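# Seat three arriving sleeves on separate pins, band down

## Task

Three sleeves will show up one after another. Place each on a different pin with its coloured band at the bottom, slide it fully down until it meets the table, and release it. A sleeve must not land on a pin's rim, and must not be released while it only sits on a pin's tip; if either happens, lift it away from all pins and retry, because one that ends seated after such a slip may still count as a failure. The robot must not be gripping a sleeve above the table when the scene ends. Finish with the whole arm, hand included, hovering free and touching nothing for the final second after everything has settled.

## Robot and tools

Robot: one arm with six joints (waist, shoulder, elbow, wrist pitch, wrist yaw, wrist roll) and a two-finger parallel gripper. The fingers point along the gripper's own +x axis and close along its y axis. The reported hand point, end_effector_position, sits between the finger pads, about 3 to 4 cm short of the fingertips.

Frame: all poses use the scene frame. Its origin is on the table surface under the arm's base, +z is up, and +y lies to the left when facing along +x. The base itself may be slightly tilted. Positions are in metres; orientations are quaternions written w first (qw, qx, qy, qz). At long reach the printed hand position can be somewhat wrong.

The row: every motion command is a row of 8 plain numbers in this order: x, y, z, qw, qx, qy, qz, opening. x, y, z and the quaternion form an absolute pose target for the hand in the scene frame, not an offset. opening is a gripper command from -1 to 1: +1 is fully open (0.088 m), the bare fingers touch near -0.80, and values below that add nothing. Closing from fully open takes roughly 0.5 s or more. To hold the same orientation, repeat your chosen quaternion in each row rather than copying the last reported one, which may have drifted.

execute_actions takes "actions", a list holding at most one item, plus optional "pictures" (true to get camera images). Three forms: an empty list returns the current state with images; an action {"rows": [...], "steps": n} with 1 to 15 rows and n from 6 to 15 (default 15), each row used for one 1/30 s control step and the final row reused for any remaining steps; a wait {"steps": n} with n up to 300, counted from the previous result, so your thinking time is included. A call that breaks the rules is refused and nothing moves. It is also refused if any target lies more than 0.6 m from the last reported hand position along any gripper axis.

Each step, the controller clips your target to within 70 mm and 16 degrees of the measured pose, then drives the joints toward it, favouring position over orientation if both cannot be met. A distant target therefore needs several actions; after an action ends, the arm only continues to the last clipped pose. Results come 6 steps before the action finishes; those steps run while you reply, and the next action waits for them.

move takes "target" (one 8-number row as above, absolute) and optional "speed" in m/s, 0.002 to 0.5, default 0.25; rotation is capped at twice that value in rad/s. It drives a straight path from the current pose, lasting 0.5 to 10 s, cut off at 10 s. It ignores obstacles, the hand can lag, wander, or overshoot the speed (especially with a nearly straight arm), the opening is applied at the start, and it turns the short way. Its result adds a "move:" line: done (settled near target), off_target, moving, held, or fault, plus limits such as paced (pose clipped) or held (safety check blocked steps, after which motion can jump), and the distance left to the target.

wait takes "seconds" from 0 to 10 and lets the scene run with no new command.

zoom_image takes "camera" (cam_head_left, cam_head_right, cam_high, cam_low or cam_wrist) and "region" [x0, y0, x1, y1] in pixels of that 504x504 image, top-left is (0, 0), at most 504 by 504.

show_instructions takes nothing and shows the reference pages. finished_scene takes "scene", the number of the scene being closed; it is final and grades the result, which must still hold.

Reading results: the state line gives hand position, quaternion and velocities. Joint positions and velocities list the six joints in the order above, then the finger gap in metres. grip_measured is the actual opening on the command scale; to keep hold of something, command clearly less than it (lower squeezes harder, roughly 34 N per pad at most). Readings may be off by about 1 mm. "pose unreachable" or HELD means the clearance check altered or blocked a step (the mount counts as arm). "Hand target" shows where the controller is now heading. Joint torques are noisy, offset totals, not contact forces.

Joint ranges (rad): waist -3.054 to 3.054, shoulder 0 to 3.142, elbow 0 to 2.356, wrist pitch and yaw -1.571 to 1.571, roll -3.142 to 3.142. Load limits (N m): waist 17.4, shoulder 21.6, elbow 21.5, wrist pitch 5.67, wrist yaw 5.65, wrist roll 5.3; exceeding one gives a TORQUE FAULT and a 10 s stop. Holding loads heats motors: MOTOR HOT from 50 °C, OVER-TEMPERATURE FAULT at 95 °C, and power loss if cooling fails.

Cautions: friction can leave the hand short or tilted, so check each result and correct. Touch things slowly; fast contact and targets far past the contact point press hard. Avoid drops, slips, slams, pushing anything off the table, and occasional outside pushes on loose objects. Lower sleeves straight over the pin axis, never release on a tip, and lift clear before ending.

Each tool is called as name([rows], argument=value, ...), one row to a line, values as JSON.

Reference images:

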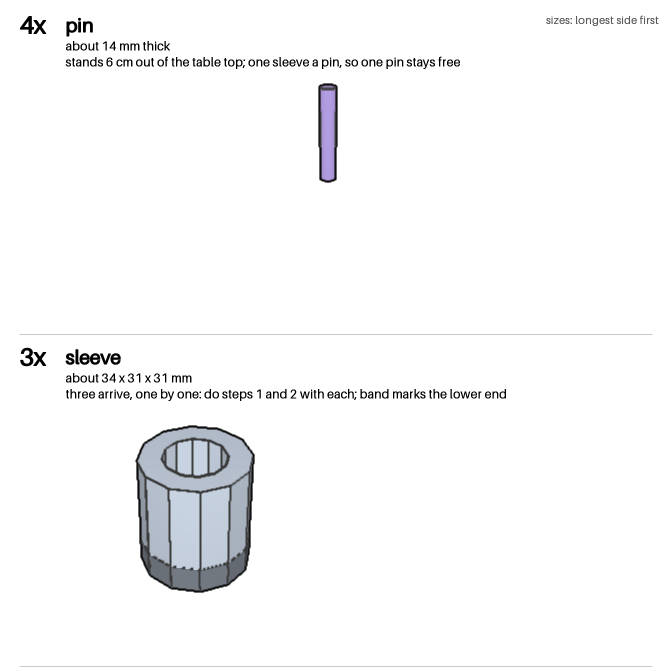

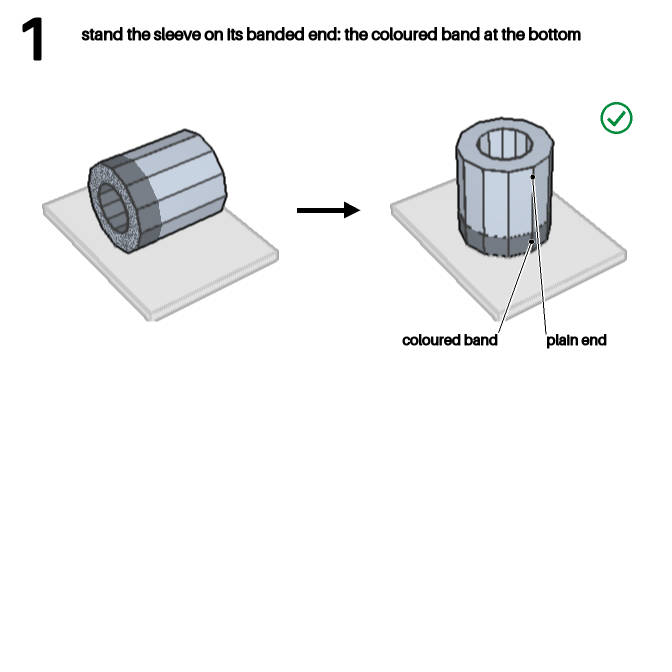

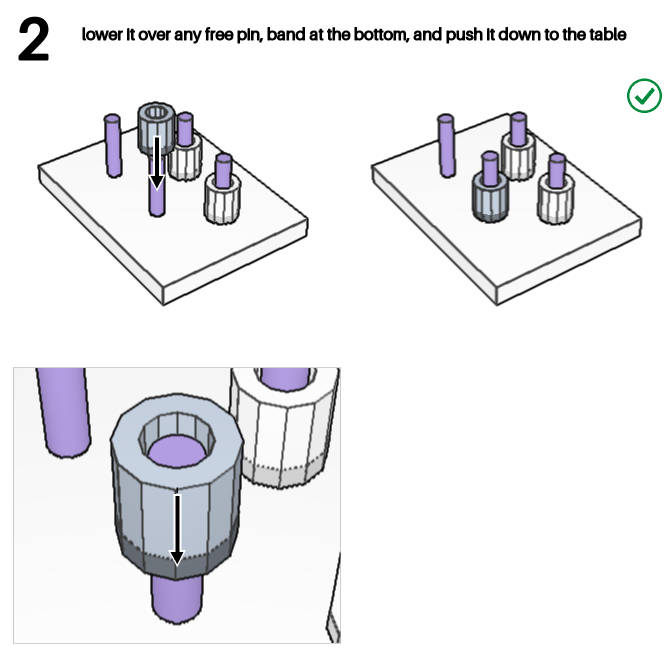

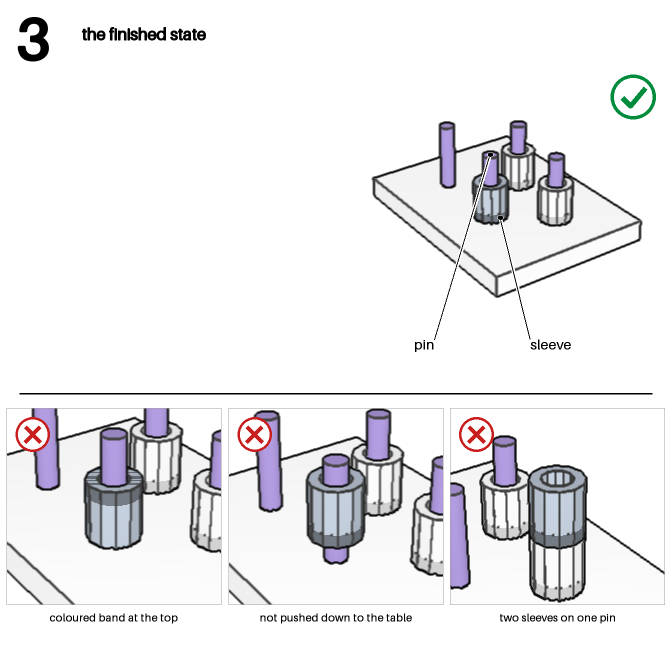

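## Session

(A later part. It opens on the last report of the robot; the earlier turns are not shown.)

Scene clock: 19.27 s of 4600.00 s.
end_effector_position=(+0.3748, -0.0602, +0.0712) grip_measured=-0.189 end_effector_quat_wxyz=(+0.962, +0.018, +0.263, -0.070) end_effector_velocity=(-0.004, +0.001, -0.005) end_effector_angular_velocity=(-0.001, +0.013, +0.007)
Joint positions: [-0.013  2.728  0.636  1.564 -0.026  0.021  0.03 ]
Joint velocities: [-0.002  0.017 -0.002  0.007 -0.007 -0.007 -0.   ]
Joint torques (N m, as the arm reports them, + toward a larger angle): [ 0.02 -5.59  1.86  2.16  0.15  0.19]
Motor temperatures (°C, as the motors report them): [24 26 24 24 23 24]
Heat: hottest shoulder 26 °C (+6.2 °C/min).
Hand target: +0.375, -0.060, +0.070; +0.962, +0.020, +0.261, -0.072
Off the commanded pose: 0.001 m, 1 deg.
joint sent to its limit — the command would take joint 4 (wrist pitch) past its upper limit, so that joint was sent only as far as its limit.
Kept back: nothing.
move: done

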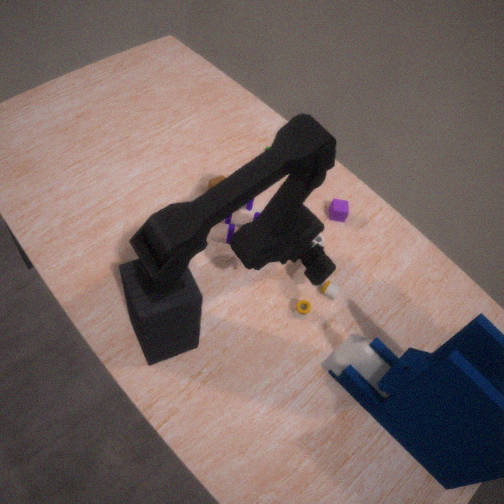

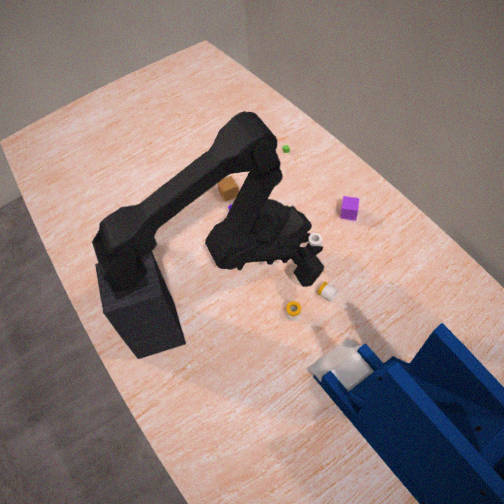

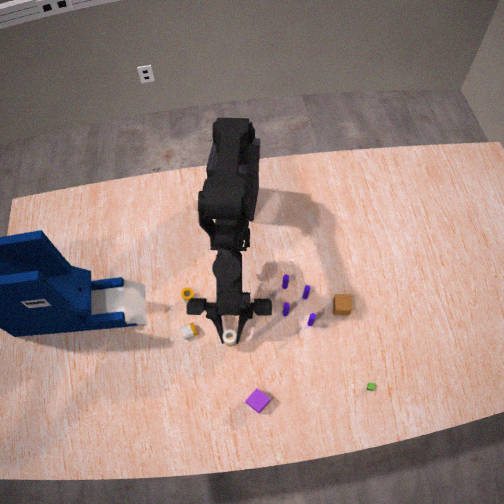

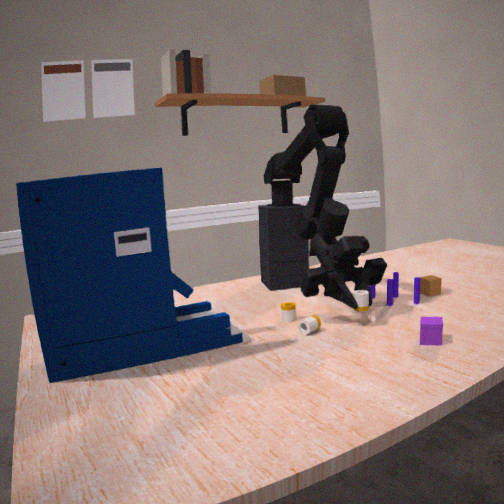

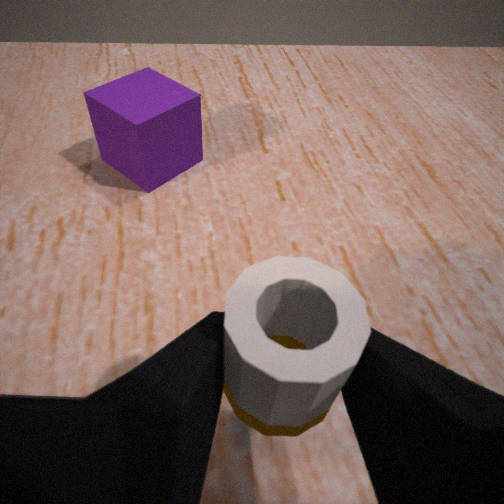

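move(target=[0.435,-0.04,0.06,0.9650,0.0113,0.2586,-0.0421,-0.45], speed=0.15)

move(target=[0.435,-0.04,0.04,0.9650,0.0113,0.2586,-0.0421,-0.45], speed=0.04)

zoom_image(camera="cam_low", region=[300,250,440,360])

Scene clock: 20.70 s of 4600.00 s.
end_effector_position=(+0.4345, -0.0403, +0.0626) grip_measured=-0.189 end_effector_quat_wxyz=(+0.965, +0.009, +0.257, -0.041) end_effector_velocity=(+0.003, -0.000, -0.001) end_effector_angular_velocity=(-0.002, +0.008, +0.007)
Joint positions: [ 0.057  2.731  0.862  1.355 -0.018  0.024  0.03 ]
Joint velocities: [-0.002 -0.002  0.012 -0.022 -0.007 -0.007  0.   ]
Joint torques (N m, as the arm reports them, + toward a larger angle): [ 0.03 -6.52  3.07  1.69  0.16  0.19]
Motor temperatures (°C, as the motors report them): [24 27 24 25 23 24]
Heat: hottest shoulder 27 °C (+8.7 °C/min).
Hand target: +0.435, -0.040, +0.060; +0.965, +0.011, +0.258, -0.042
Off the commanded pose: 0.003 m, 0 deg.
Kept back: nothing.
move: done

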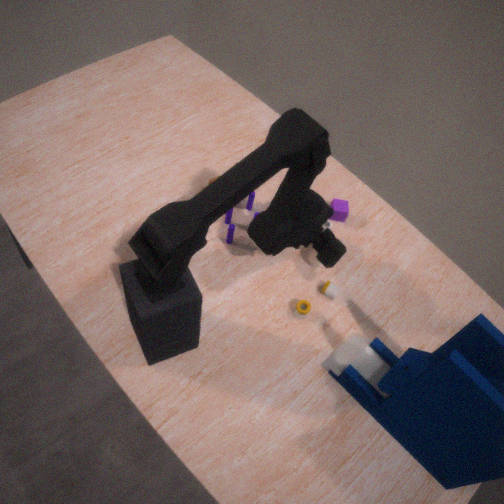

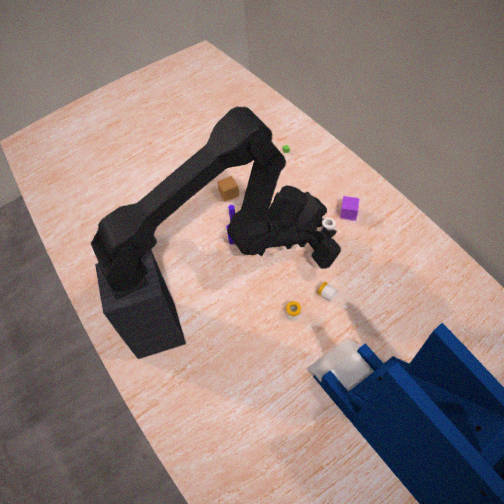

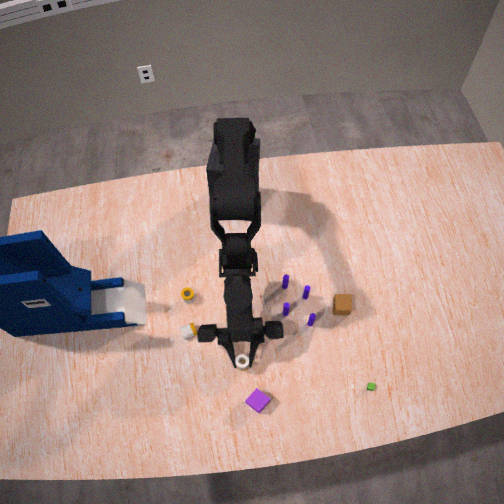

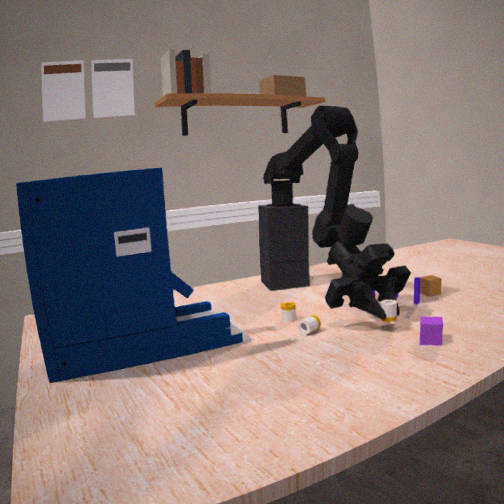

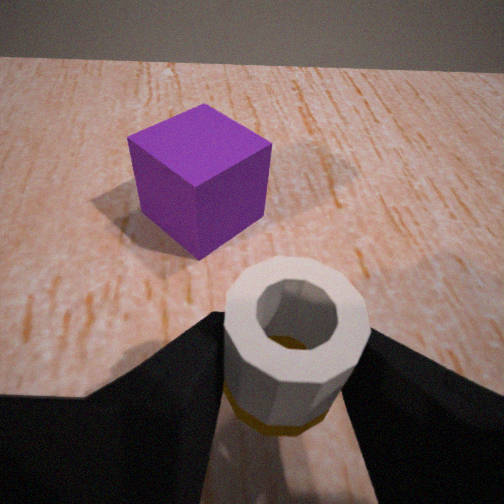

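Scene clock: 21.60 s of 4600.00 s.
end_effector_position=(+0.4342, -0.0406, +0.0413) grip_measured=-0.189 end_effector_quat_wxyz=(+0.965, +0.009, +0.261, -0.040) end_effector_velocity=(-0.000, -0.000, -0.004) end_effector_angular_velocity=(-0.001, +0.017, +0.007)
Joint positions: [ 0.058  2.814  0.916  1.378 -0.018  0.024  0.03 ]
Joint velocities: [-0.002  0.002  0.007 -0.022 -0.007 -0.007 -0.   ]
Joint torques (N m, as the arm reports them, + toward a larger angle): [-0.02 -6.61  2.94  2.13  0.16  0.19]
Motor temperatures (°C, as the motors report them): [24 27 24 25 23 24]
Heat: hottest shoulder 27 °C (+8.3 °C/min).
Hand target: +0.435, -0.040, +0.040; +0.965, +0.011, +0.259, -0.042
Off the commanded pose: 0.002 m, 0 deg.
Kept back: nothing.
move: done

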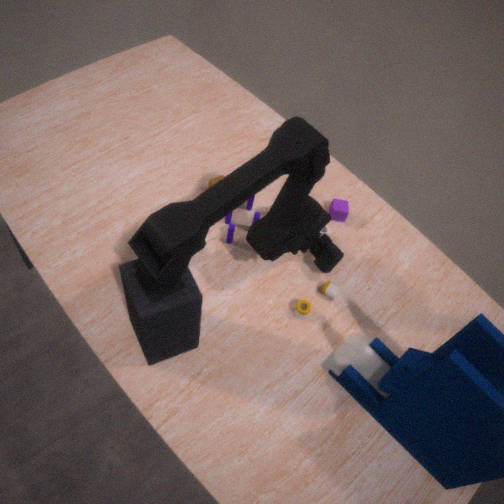

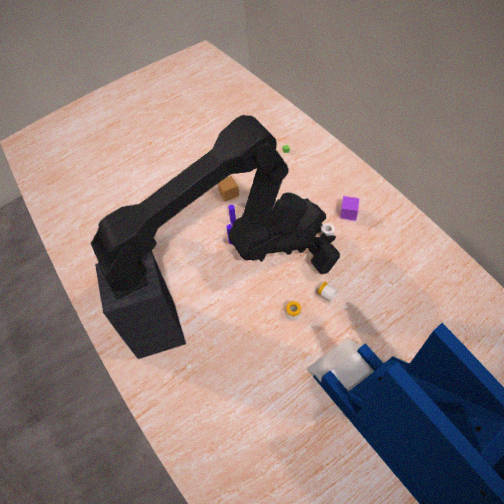

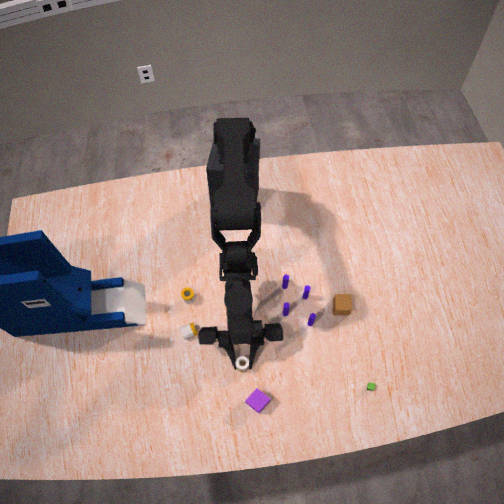

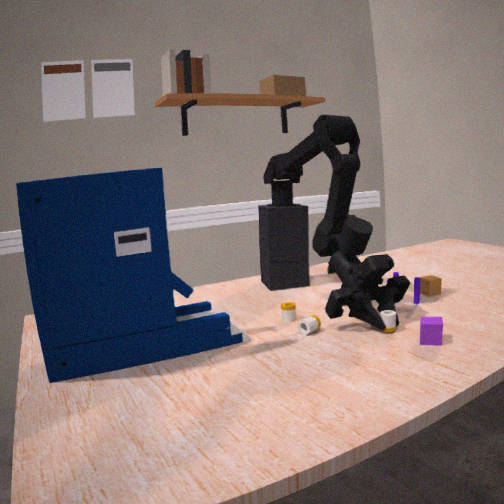

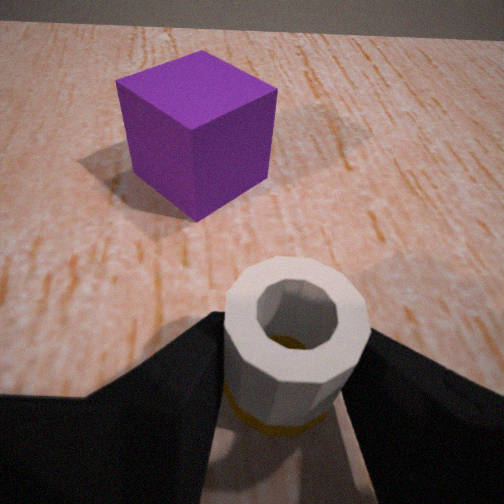

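Region (300, 250, 440, 360) of cam_low's 504x504 image, scaled by 3.600, with more detail than that image has; it fills the top 396 rows of this view, and the rest is white.

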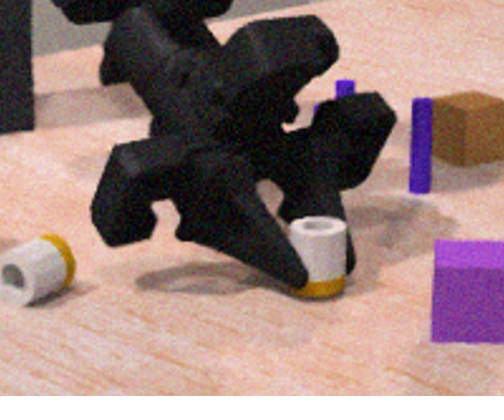

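Close to table. Down a little more.

execute_actions([
  {"rows":[[0.435,-0.04,0.039,0.9650,0.0113,0.2586,-0.0421,-0.45],[0.435,-0.04,0.038,0.9650,0.0113,0.2586,-0.0421,-0.45],[0.435,-0.04,0.037,0.9650,0.0113,0.2586,-0.0421,-0.45],[0.435,-0.04,0.036,0.9650,0.0113,0.2586,-0.0421,-0.45],[0.435,-0.04,0.035,0.9650,0.0113,0.2586,-0.0421,-0.45],[0.435,-0.04,0.034,0.9650,0.0113,0.2586,-0.0421,-0.45]],"steps":15},
])

execute_actions([
  {"steps":8},
])

Scene clock: 22.13 s of 4600.00 s.
end_effector_position=(+0.4350, -0.0407, +0.0374) grip_measured=-0.189 end_effector_quat_wxyz=(+0.965, +0.009, +0.258, -0.041) end_effector_velocity=(+0.006, -0.000, -0.001) end_effector_angular_velocity=(+0.009, -0.018, +0.001)
Joint positions: [ 0.058  2.834  0.93   1.388 -0.017  0.025  0.03 ]
Joint velocities: [-0.002  0.017  0.027  0.007 -0.007  0.007 -0.   ]
Joint torques (N m, as the arm reports them, + toward a larger angle): [ 0.01 -6.32  2.91  1.92  0.15  0.19]
Motor temperatures (°C, as the motors report them): [24 27 24 25 23 24]
Heat: hottest shoulder 27 °C (+8.1 °C/min).
Steps of this call (steps 1 to 7: nothing new was sent; steps 8 to 16: the first 9 steps of this action). Readings (end_effector_position):
8: (+0.4345, -0.0407, +0.0412)
9: (+0.4344, -0.0407, +0.0409)
11: (+0.4348, -0.0407, +0.0402)
15: (+0.4349, -0.0407, +0.0376)
16: the state above

Scene clock: 22.40 s of 4600.00 s.
end_effector_position=(+0.4358, -0.0409, +0.0372) grip_measured=-0.189 end_effector_quat_wxyz=(+0.966, +0.009, +0.257, -0.041) end_effector_velocity=(+0.002, -0.000, +0.003) end_effector_angular_velocity=(+0.016, -0.013, +0.009)
Joint positions: [ 0.058  2.837  0.934  1.389 -0.017  0.025  0.03 ]
Joint velocities: [-0.007 -0.002  0.002  0.007 -0.022  0.007  0.   ]
Joint torques (N m, as the arm reports them, + toward a larger angle): [ 0.   -6.3   2.85  1.95  0.15  0.2 ]
Motor temperatures (°C, as the motors report them): [24 27 24 25 23 24]
Heat: hottest shoulder 27 °C (+8.0 °C/min).
Hand target: +0.435, -0.040, +0.034; +0.965, +0.011, +0.259, -0.042
Off the commanded pose: 0.003 m, 0 deg.
Kept back: nothing.
Steps of this call (steps 1 to 6: the last 6 steps of your previous action; steps 7 to 8: nothing new was sent). Readings (end_effector_position):
1: (+0.4352, -0.0408, +0.0373)
2: (+0.4355, -0.0408, +0.0373)
4: (+0.4357, -0.0409, +0.0373)
8: the state above

move(target=[0.435,-0.04,0.037,0.9650,0.0113,0.2586,-0.0421,0.5])

move(target=[0.435,-0.04,0.09,0.9650,0.0113,0.2586,-0.0421,0.5])

move(target=[0.458,-0.043,0.09,0.7071,0,0.7071,0,0.5], speed=0.4)

Scene clock: 23.43 s of 4600.00 s.
end_effector_position=(+0.4359, -0.0409, +0.0371) grip_measured=+0.498 end_effector_quat_wxyz=(+0.965, +0.009, +0.257, -0.041) end_effector_velocity=(-0.002, +0.000, -0.005) end_effector_angular_velocity=(-0.001, +0.022, +0.007)
Joint positions: [ 0.058  2.837  0.935  1.388 -0.017  0.025  0.063]
Joint velocities: [-0.002  0.002  0.002 -0.022 -0.007 -0.007  0.   ]
Joint torques (N m, as the arm reports them, + toward a larger angle): [-0.02 -7.49  2.01  1.68  0.14  0.18]
Motor temperatures (°C, as the motors report them): [24 27 24 25 23 24]
Heat: hottest shoulder 27 °C (+7.7 °C/min).
Hand target: +0.435, -0.040, +0.037; +0.965, +0.011, +0.259, -0.042
Off the commanded pose: 0.001 m, 0 deg.
Kept back: nothing.
move: done

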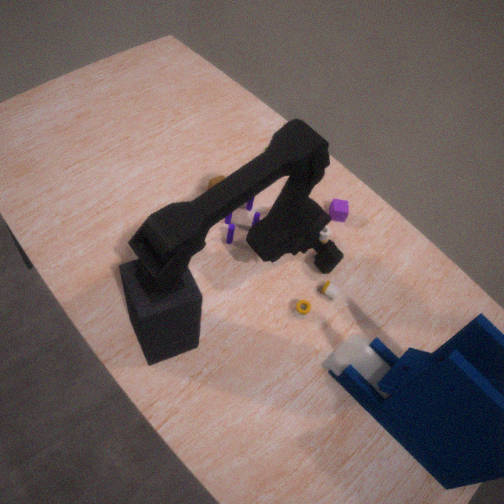

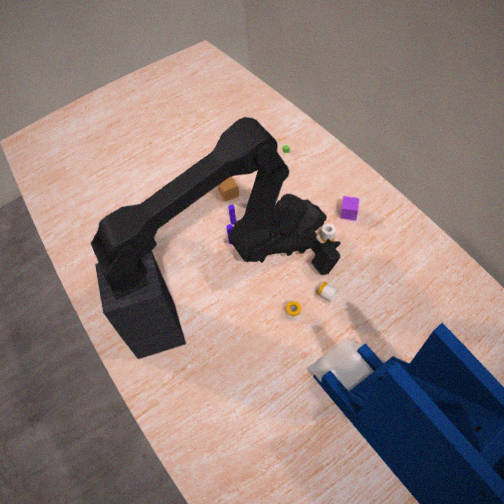

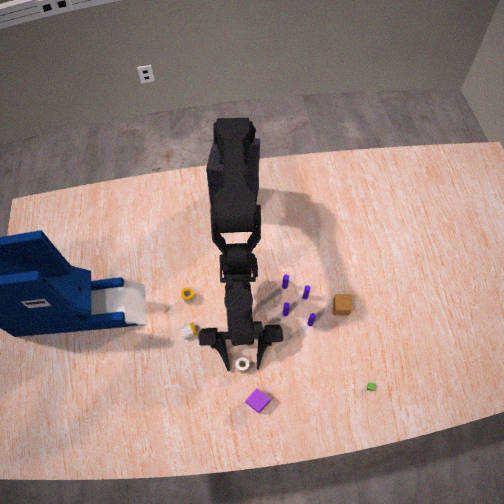

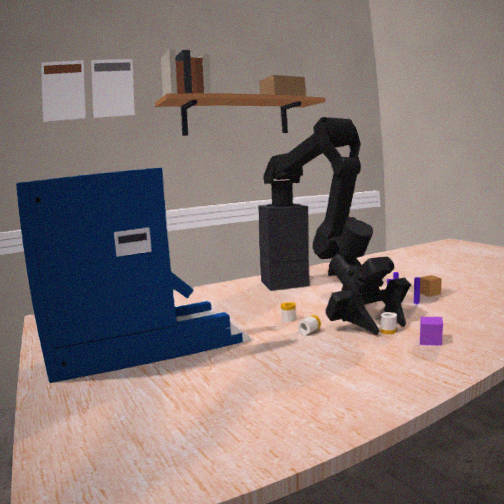

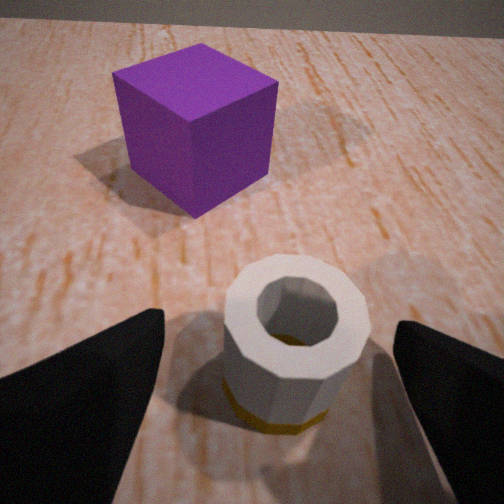

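Scene clock: 24.37 s of 4600.00 s.
end_effector_position=(+0.4334, -0.0390, +0.0850) grip_measured=+0.500 end_effector_quat_wxyz=(+0.964, +0.009, +0.263, -0.041) end_effector_velocity=(+0.004, +0.002, +0.007) end_effector_angular_velocity=(-0.004, -0.012, +0.013)
Joint positions: [ 0.058  2.626  0.805  1.296 -0.017  0.025  0.063]
Joint velocities: [ 0.002 -0.022 -0.002 -0.007 -0.007 -0.007  0.   ]
Joint torques (N m, as the arm reports them, + toward a larger angle): [-0.52 -8.45  2.29  1.67 -0.01  0.1 ]
Motor temperatures (°C, as the motors report them): [24 27 24 25 23 24]
Heat: hottest shoulder 27 °C (+7.4 °C/min).
Hand target: +0.435, -0.040, +0.090; +0.965, +0.011, +0.259, -0.042
Off the commanded pose: 0.005 m, 1 deg.
Kept back: nothing.
move: done

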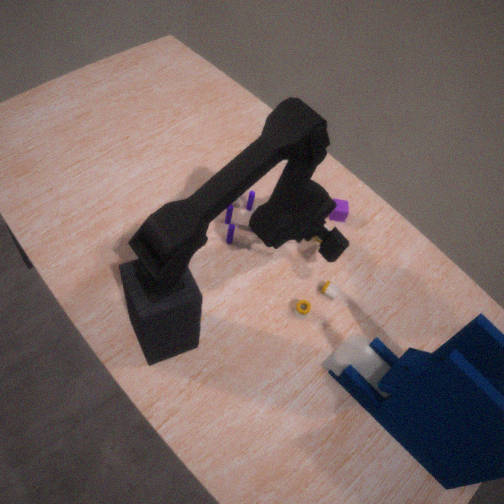

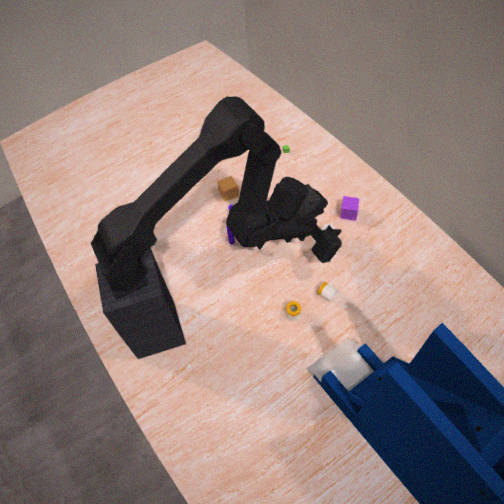

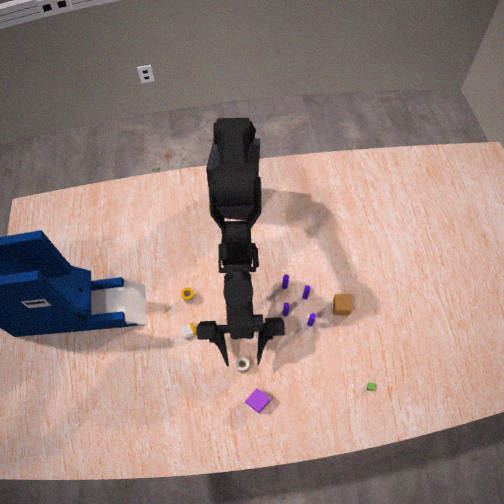

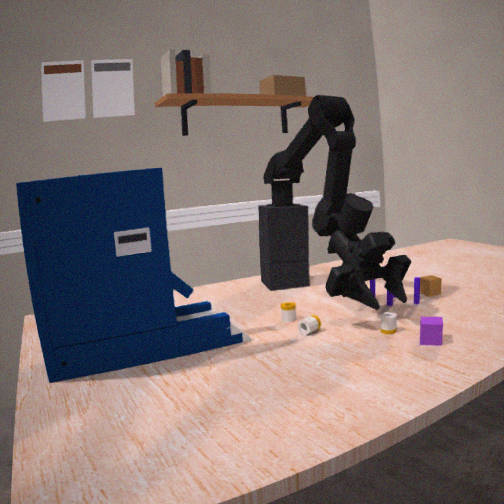

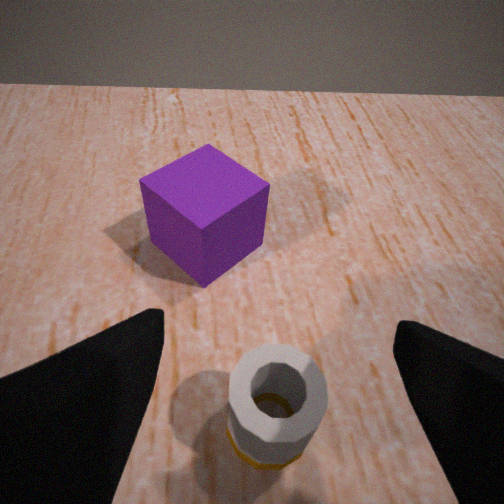

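Scene clock: 26.37 s of 4600.00 s.
end_effector_position=(+0.4566, -0.0418, +0.0917) grip_measured=+0.500 end_effector_quat_wxyz=(+0.708, +0.001, +0.706, +0.001) end_effector_velocity=(+0.001, -0.000, +0.001) end_effector_angular_velocity=(+0.008, +0.006, +0.019)
Joint positions: [ 0.05   2.61   1.782 -0.734 -0.037 -0.093  0.064]
Joint velocities: [-0.002  0.007  0.022 -0.022 -0.007 -0.022  0.   ]
Joint torques (N m, as the arm reports them, + toward a larger angle): [-0.39 -8.95  6.78 -0.02  0.13 -0.2 ]
Motor temperatures (°C, as the motors report them): [24 28 24 25 23 24]
Heat: hottest shoulder 28 °C (+9.1 °C/min).
Hand target: +0.458, -0.043, +0.090; +0.707, -0.003, +0.707, +0.002
Off the commanded pose: 0.003 m, 0 deg.
Kept back: nothing.
move: done

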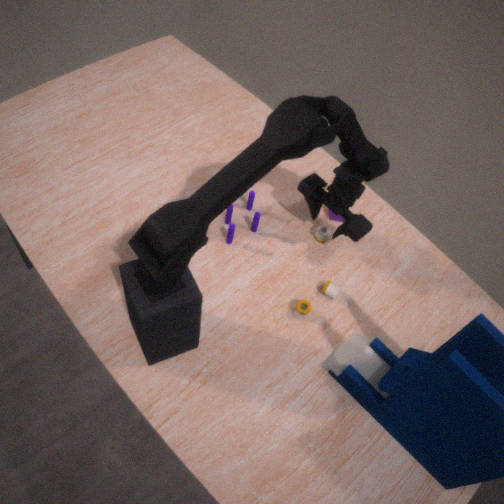

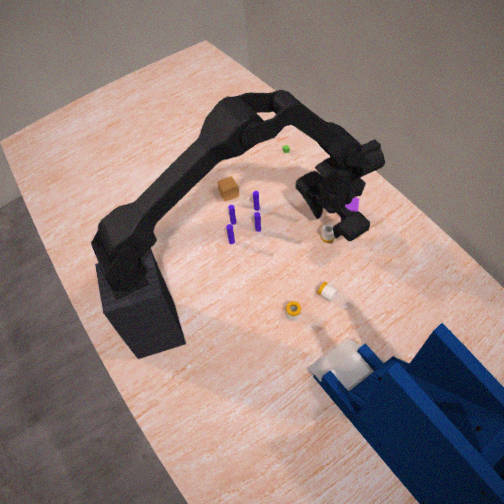

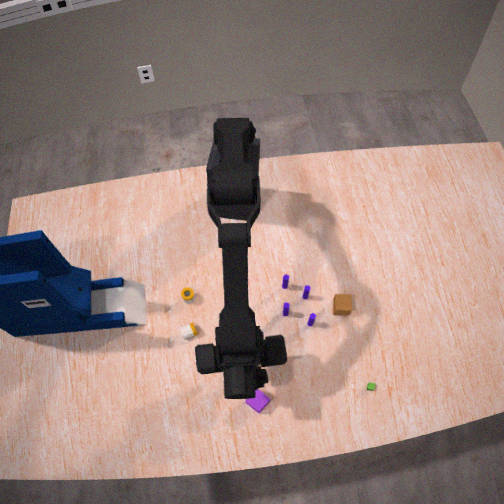

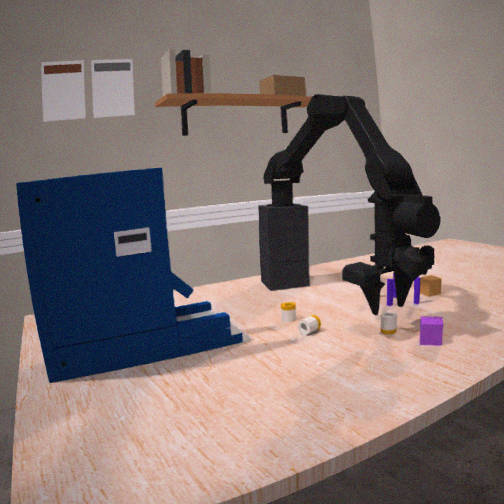

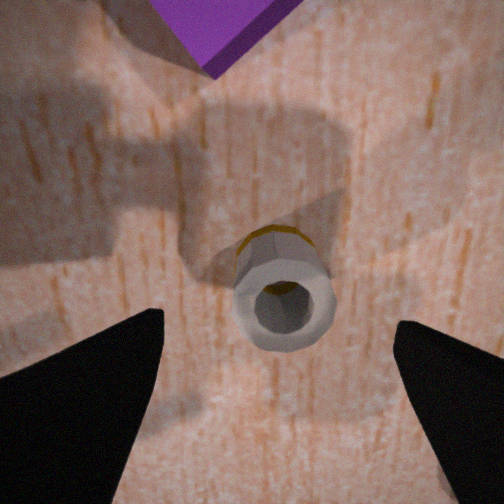

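move(target=[0.459,-0.045,0.057,0.7071,0,0.7071,0,0.3], speed=0.1)

move(target=[0.459,-0.045,0.057,0.7071,0,0.7071,0,-0.45])

Scene clock: 27.63 s of 4600.00 s.
end_effector_position=(+0.4573, -0.0430, +0.0590) grip_measured=+0.300 end_effector_quat_wxyz=(+0.706, +0.001, +0.708, +0.001) end_effector_velocity=(-0.006, +0.003, -0.002) end_effector_angular_velocity=(+0.010, +0.026, +0.009)
Joint positions: [ 0.05   2.698  1.811 -0.68  -0.037 -0.094  0.054]
Joint velocities: [ 0.002  0.002 -0.002 -0.022 -0.007 -0.007 -0.   ]
Joint torques (N m, as the arm reports them, + toward a larger angle): [-0.63 -9.1   6.5   0.39  0.08 -0.11]
Motor temperatures (°C, as the motors report them): [24 28 24 25 23 24]
Heat: hottest shoulder 28 °C (+8.7 °C/min).
Hand target: +0.459, -0.045, +0.057; +0.707, -0.000, +0.707, -0.000
Off the commanded pose: 0.003 m, 0 deg.
Kept back: nothing.
move: done

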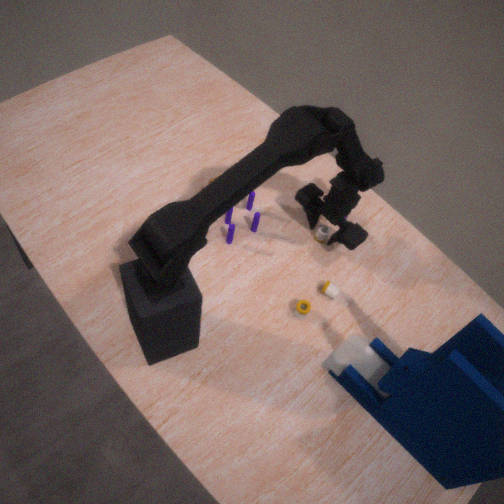

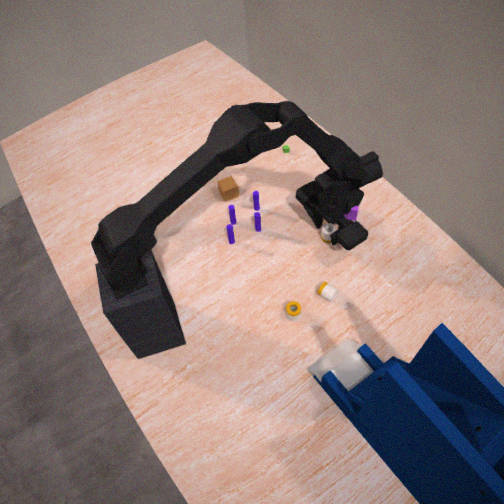

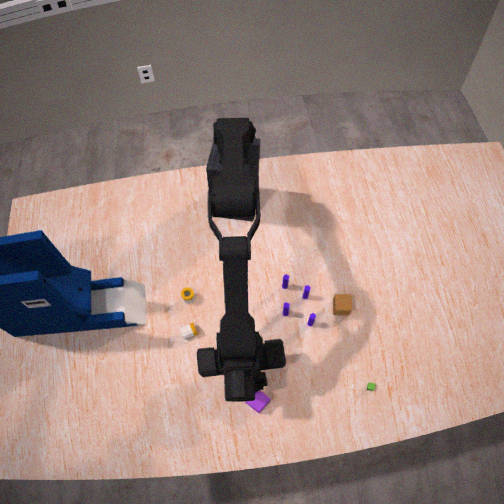

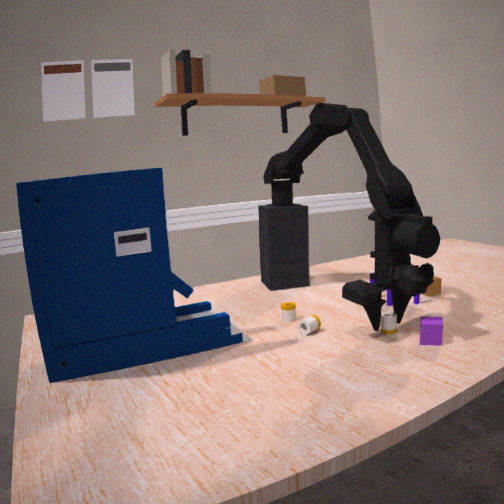

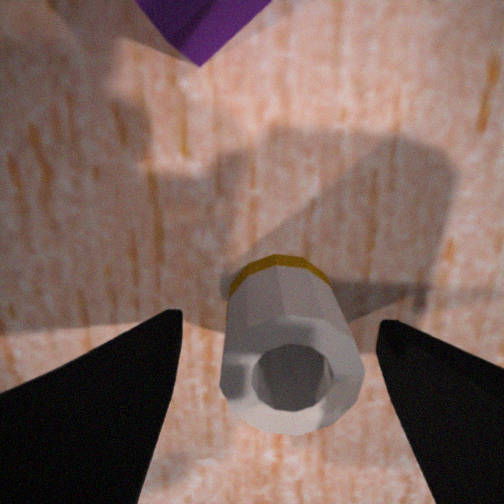

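Scene clock: 28.33 s of 4600.00 s.
end_effector_position=(+0.4572, -0.0430, +0.0589) grip_measured=-0.184 end_effector_quat_wxyz=(+0.706, +0.001, +0.708, +0.001) end_effector_velocity=(-0.005, +0.001, +0.001) end_effector_angular_velocity=(-0.005, +0.023, +0.024)
Joint positions: [ 0.05   2.699  1.811 -0.68  -0.037 -0.094  0.03 ]
Joint velocities: [ 0.002 -0.002 -0.002 -0.022  0.007 -0.022 -0.   ]
Joint torques (N m, as the arm reports them, + toward a larger angle): [-0.64 -9.06  6.41  0.44  0.06 -0.1 ]
Motor temperatures (°C, as the motors report them): [24 28 24 25 23 24]
Heat: hottest shoulder 28 °C (+8.5 °C/min).
Hand target: +0.459, -0.045, +0.057; +0.707, +0.000, +0.707, +0.000
Off the commanded pose: 0.003 m, 0 deg.
Kept back: nothing.
move: done

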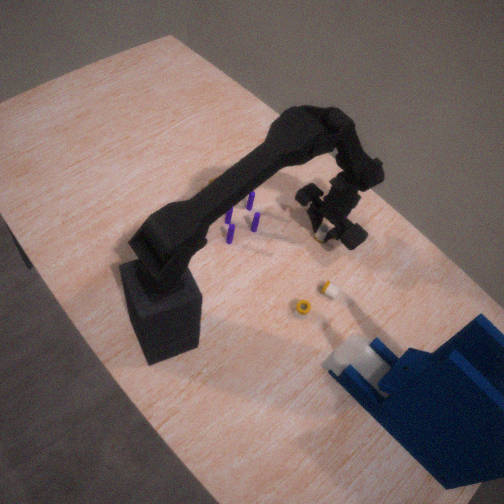

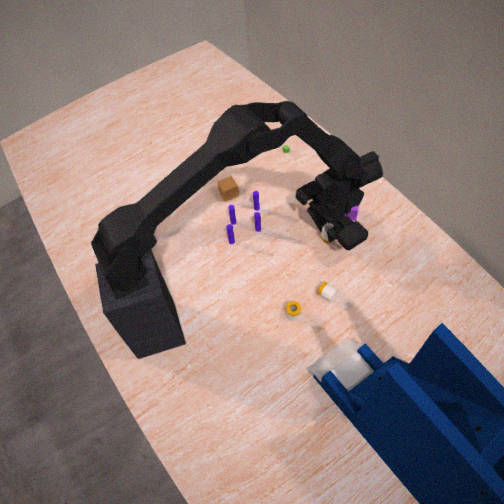

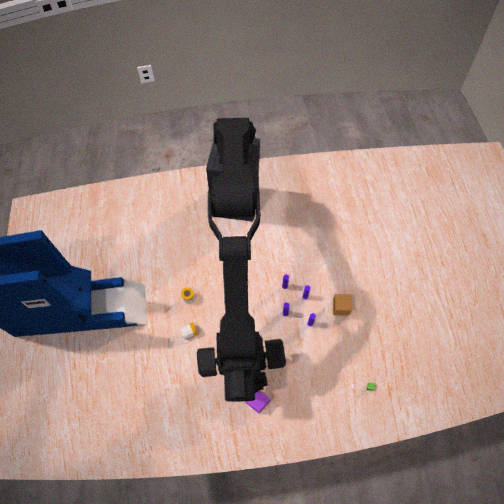

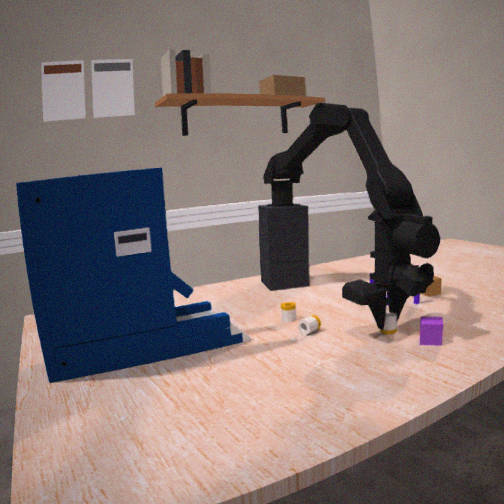

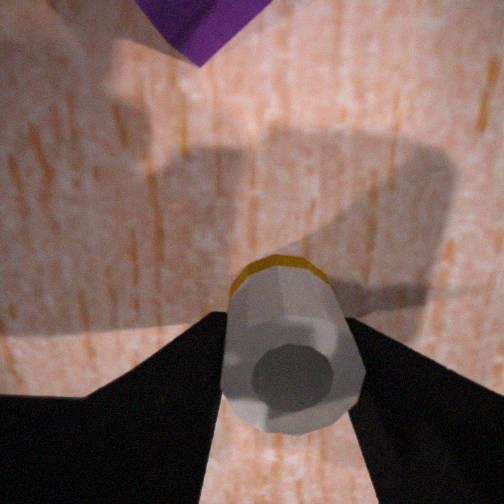

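move(target=[0.45,-0.03,0.14,0.7071,0,0.7071,0,-0.45])

move(target=[0.345,0.125,0.135,0.7071,0,0.7071,0,-0.45])

Scene clock: 29.60 s of 4600.00 s.
end_effector_position=(+0.4493, -0.0309, +0.1344) grip_measured=-0.185 end_effector_quat_wxyz=(+0.705, -0.000, +0.709, +0.003) end_effector_velocity=(+0.000, -0.002, -0.001) end_effector_angular_velocity=(+0.007, -0.003, +0.000)
Joint positions: [ 0.069  2.494  1.746 -0.823 -0.037 -0.079  0.03 ]
Joint velocities: [-0.007  0.002 -0.002  0.007 -0.007 -0.007 -0.   ]
Joint torques (N m, as the arm reports them, + toward a larger angle): [ -0.18 -11.23   5.28  -0.05   0.08   0.18]
Motor temperatures (°C, as the motors report them): [24 29 24 25 23 24]
Heat: hottest shoulder 29 °C (+10.1 °C/min).
Hand target: +0.450, -0.030, +0.140; +0.707, -0.000, +0.707, -0.000
Off the commanded pose: 0.006 m, 0 deg.
Kept back: nothing.
move: done

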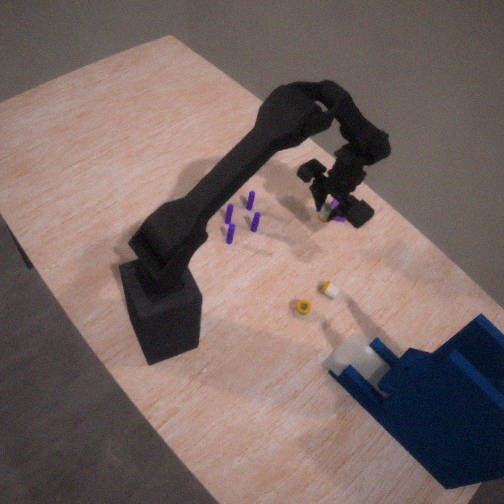

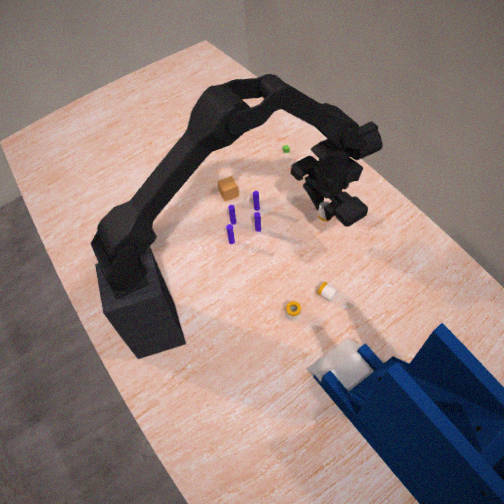

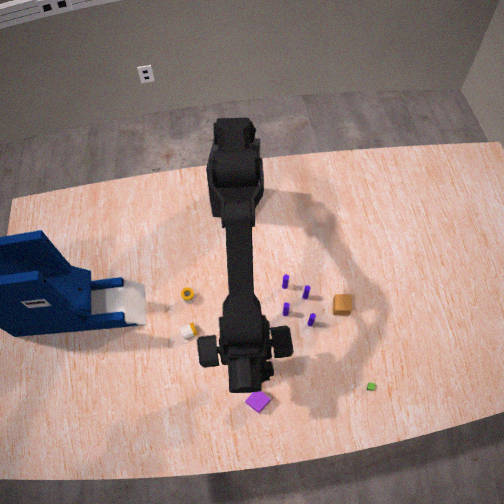

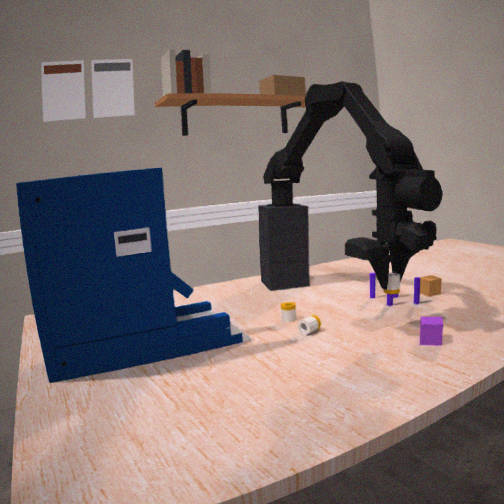

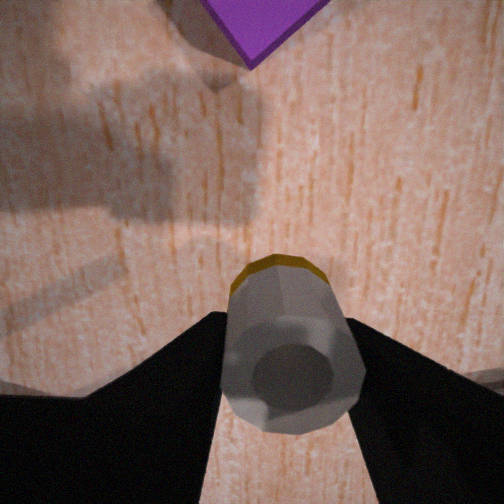

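Scene clock: 30.90 s of 4600.00 s.
end_effector_position=(+0.3444, +0.1235, +0.1308) grip_measured=-0.186 end_effector_quat_wxyz=(+0.704, -0.000, +0.711, +0.002) end_effector_velocity=(-0.002, -0.001, +0.000) end_effector_angular_velocity=(-0.006, -0.005, -0.005)
Joint positions: [ 0.48   2.225  1.233 -0.567 -0.034  0.333  0.03 ]
Joint velocities: [ 0.002 -0.007 -0.012  0.007  0.007  0.007  0.   ]
Joint torques (N m, as the arm reports them, + toward a larger angle): [ 0.06 -9.28  4.48  0.43  0.16  0.19]
Motor temperatures (°C, as the motors report them): [24 29 24 25 23 24]
Heat: hottest shoulder 29 °C (+9.7 °C/min).
Hand target: +0.344, +0.125, +0.135; +0.708, +0.001, +0.706, +0.001
Off the commanded pose: 0.005 m, 1 deg.
Kept back: nothing.
move: done

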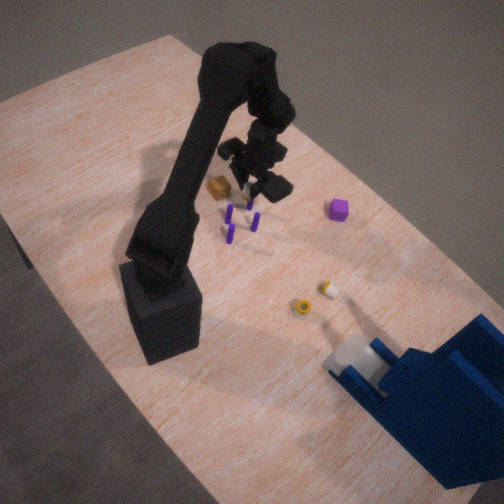

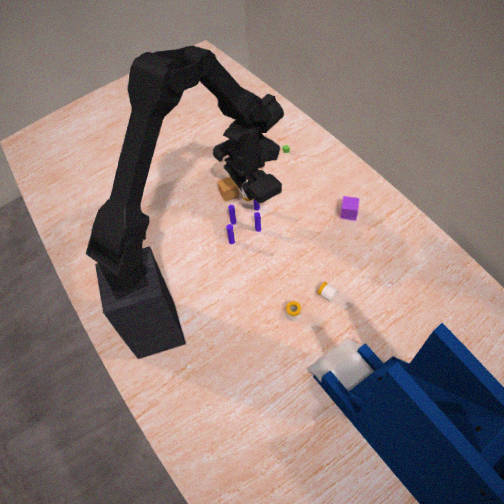

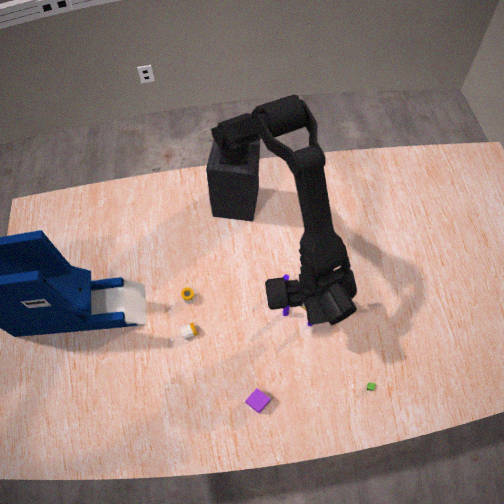

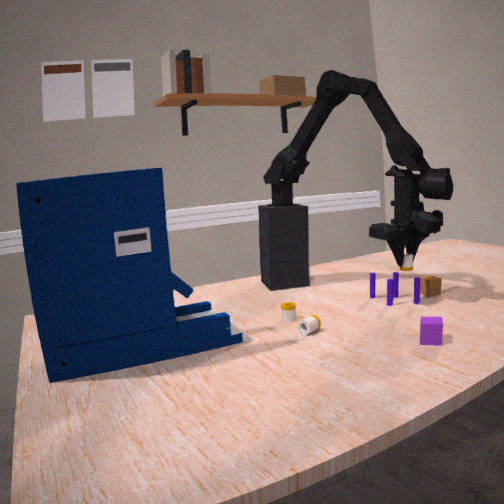

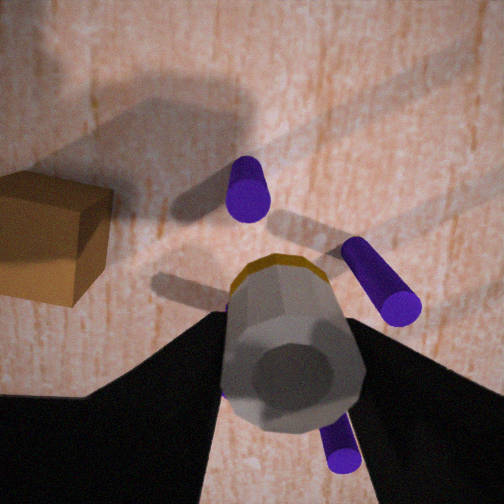

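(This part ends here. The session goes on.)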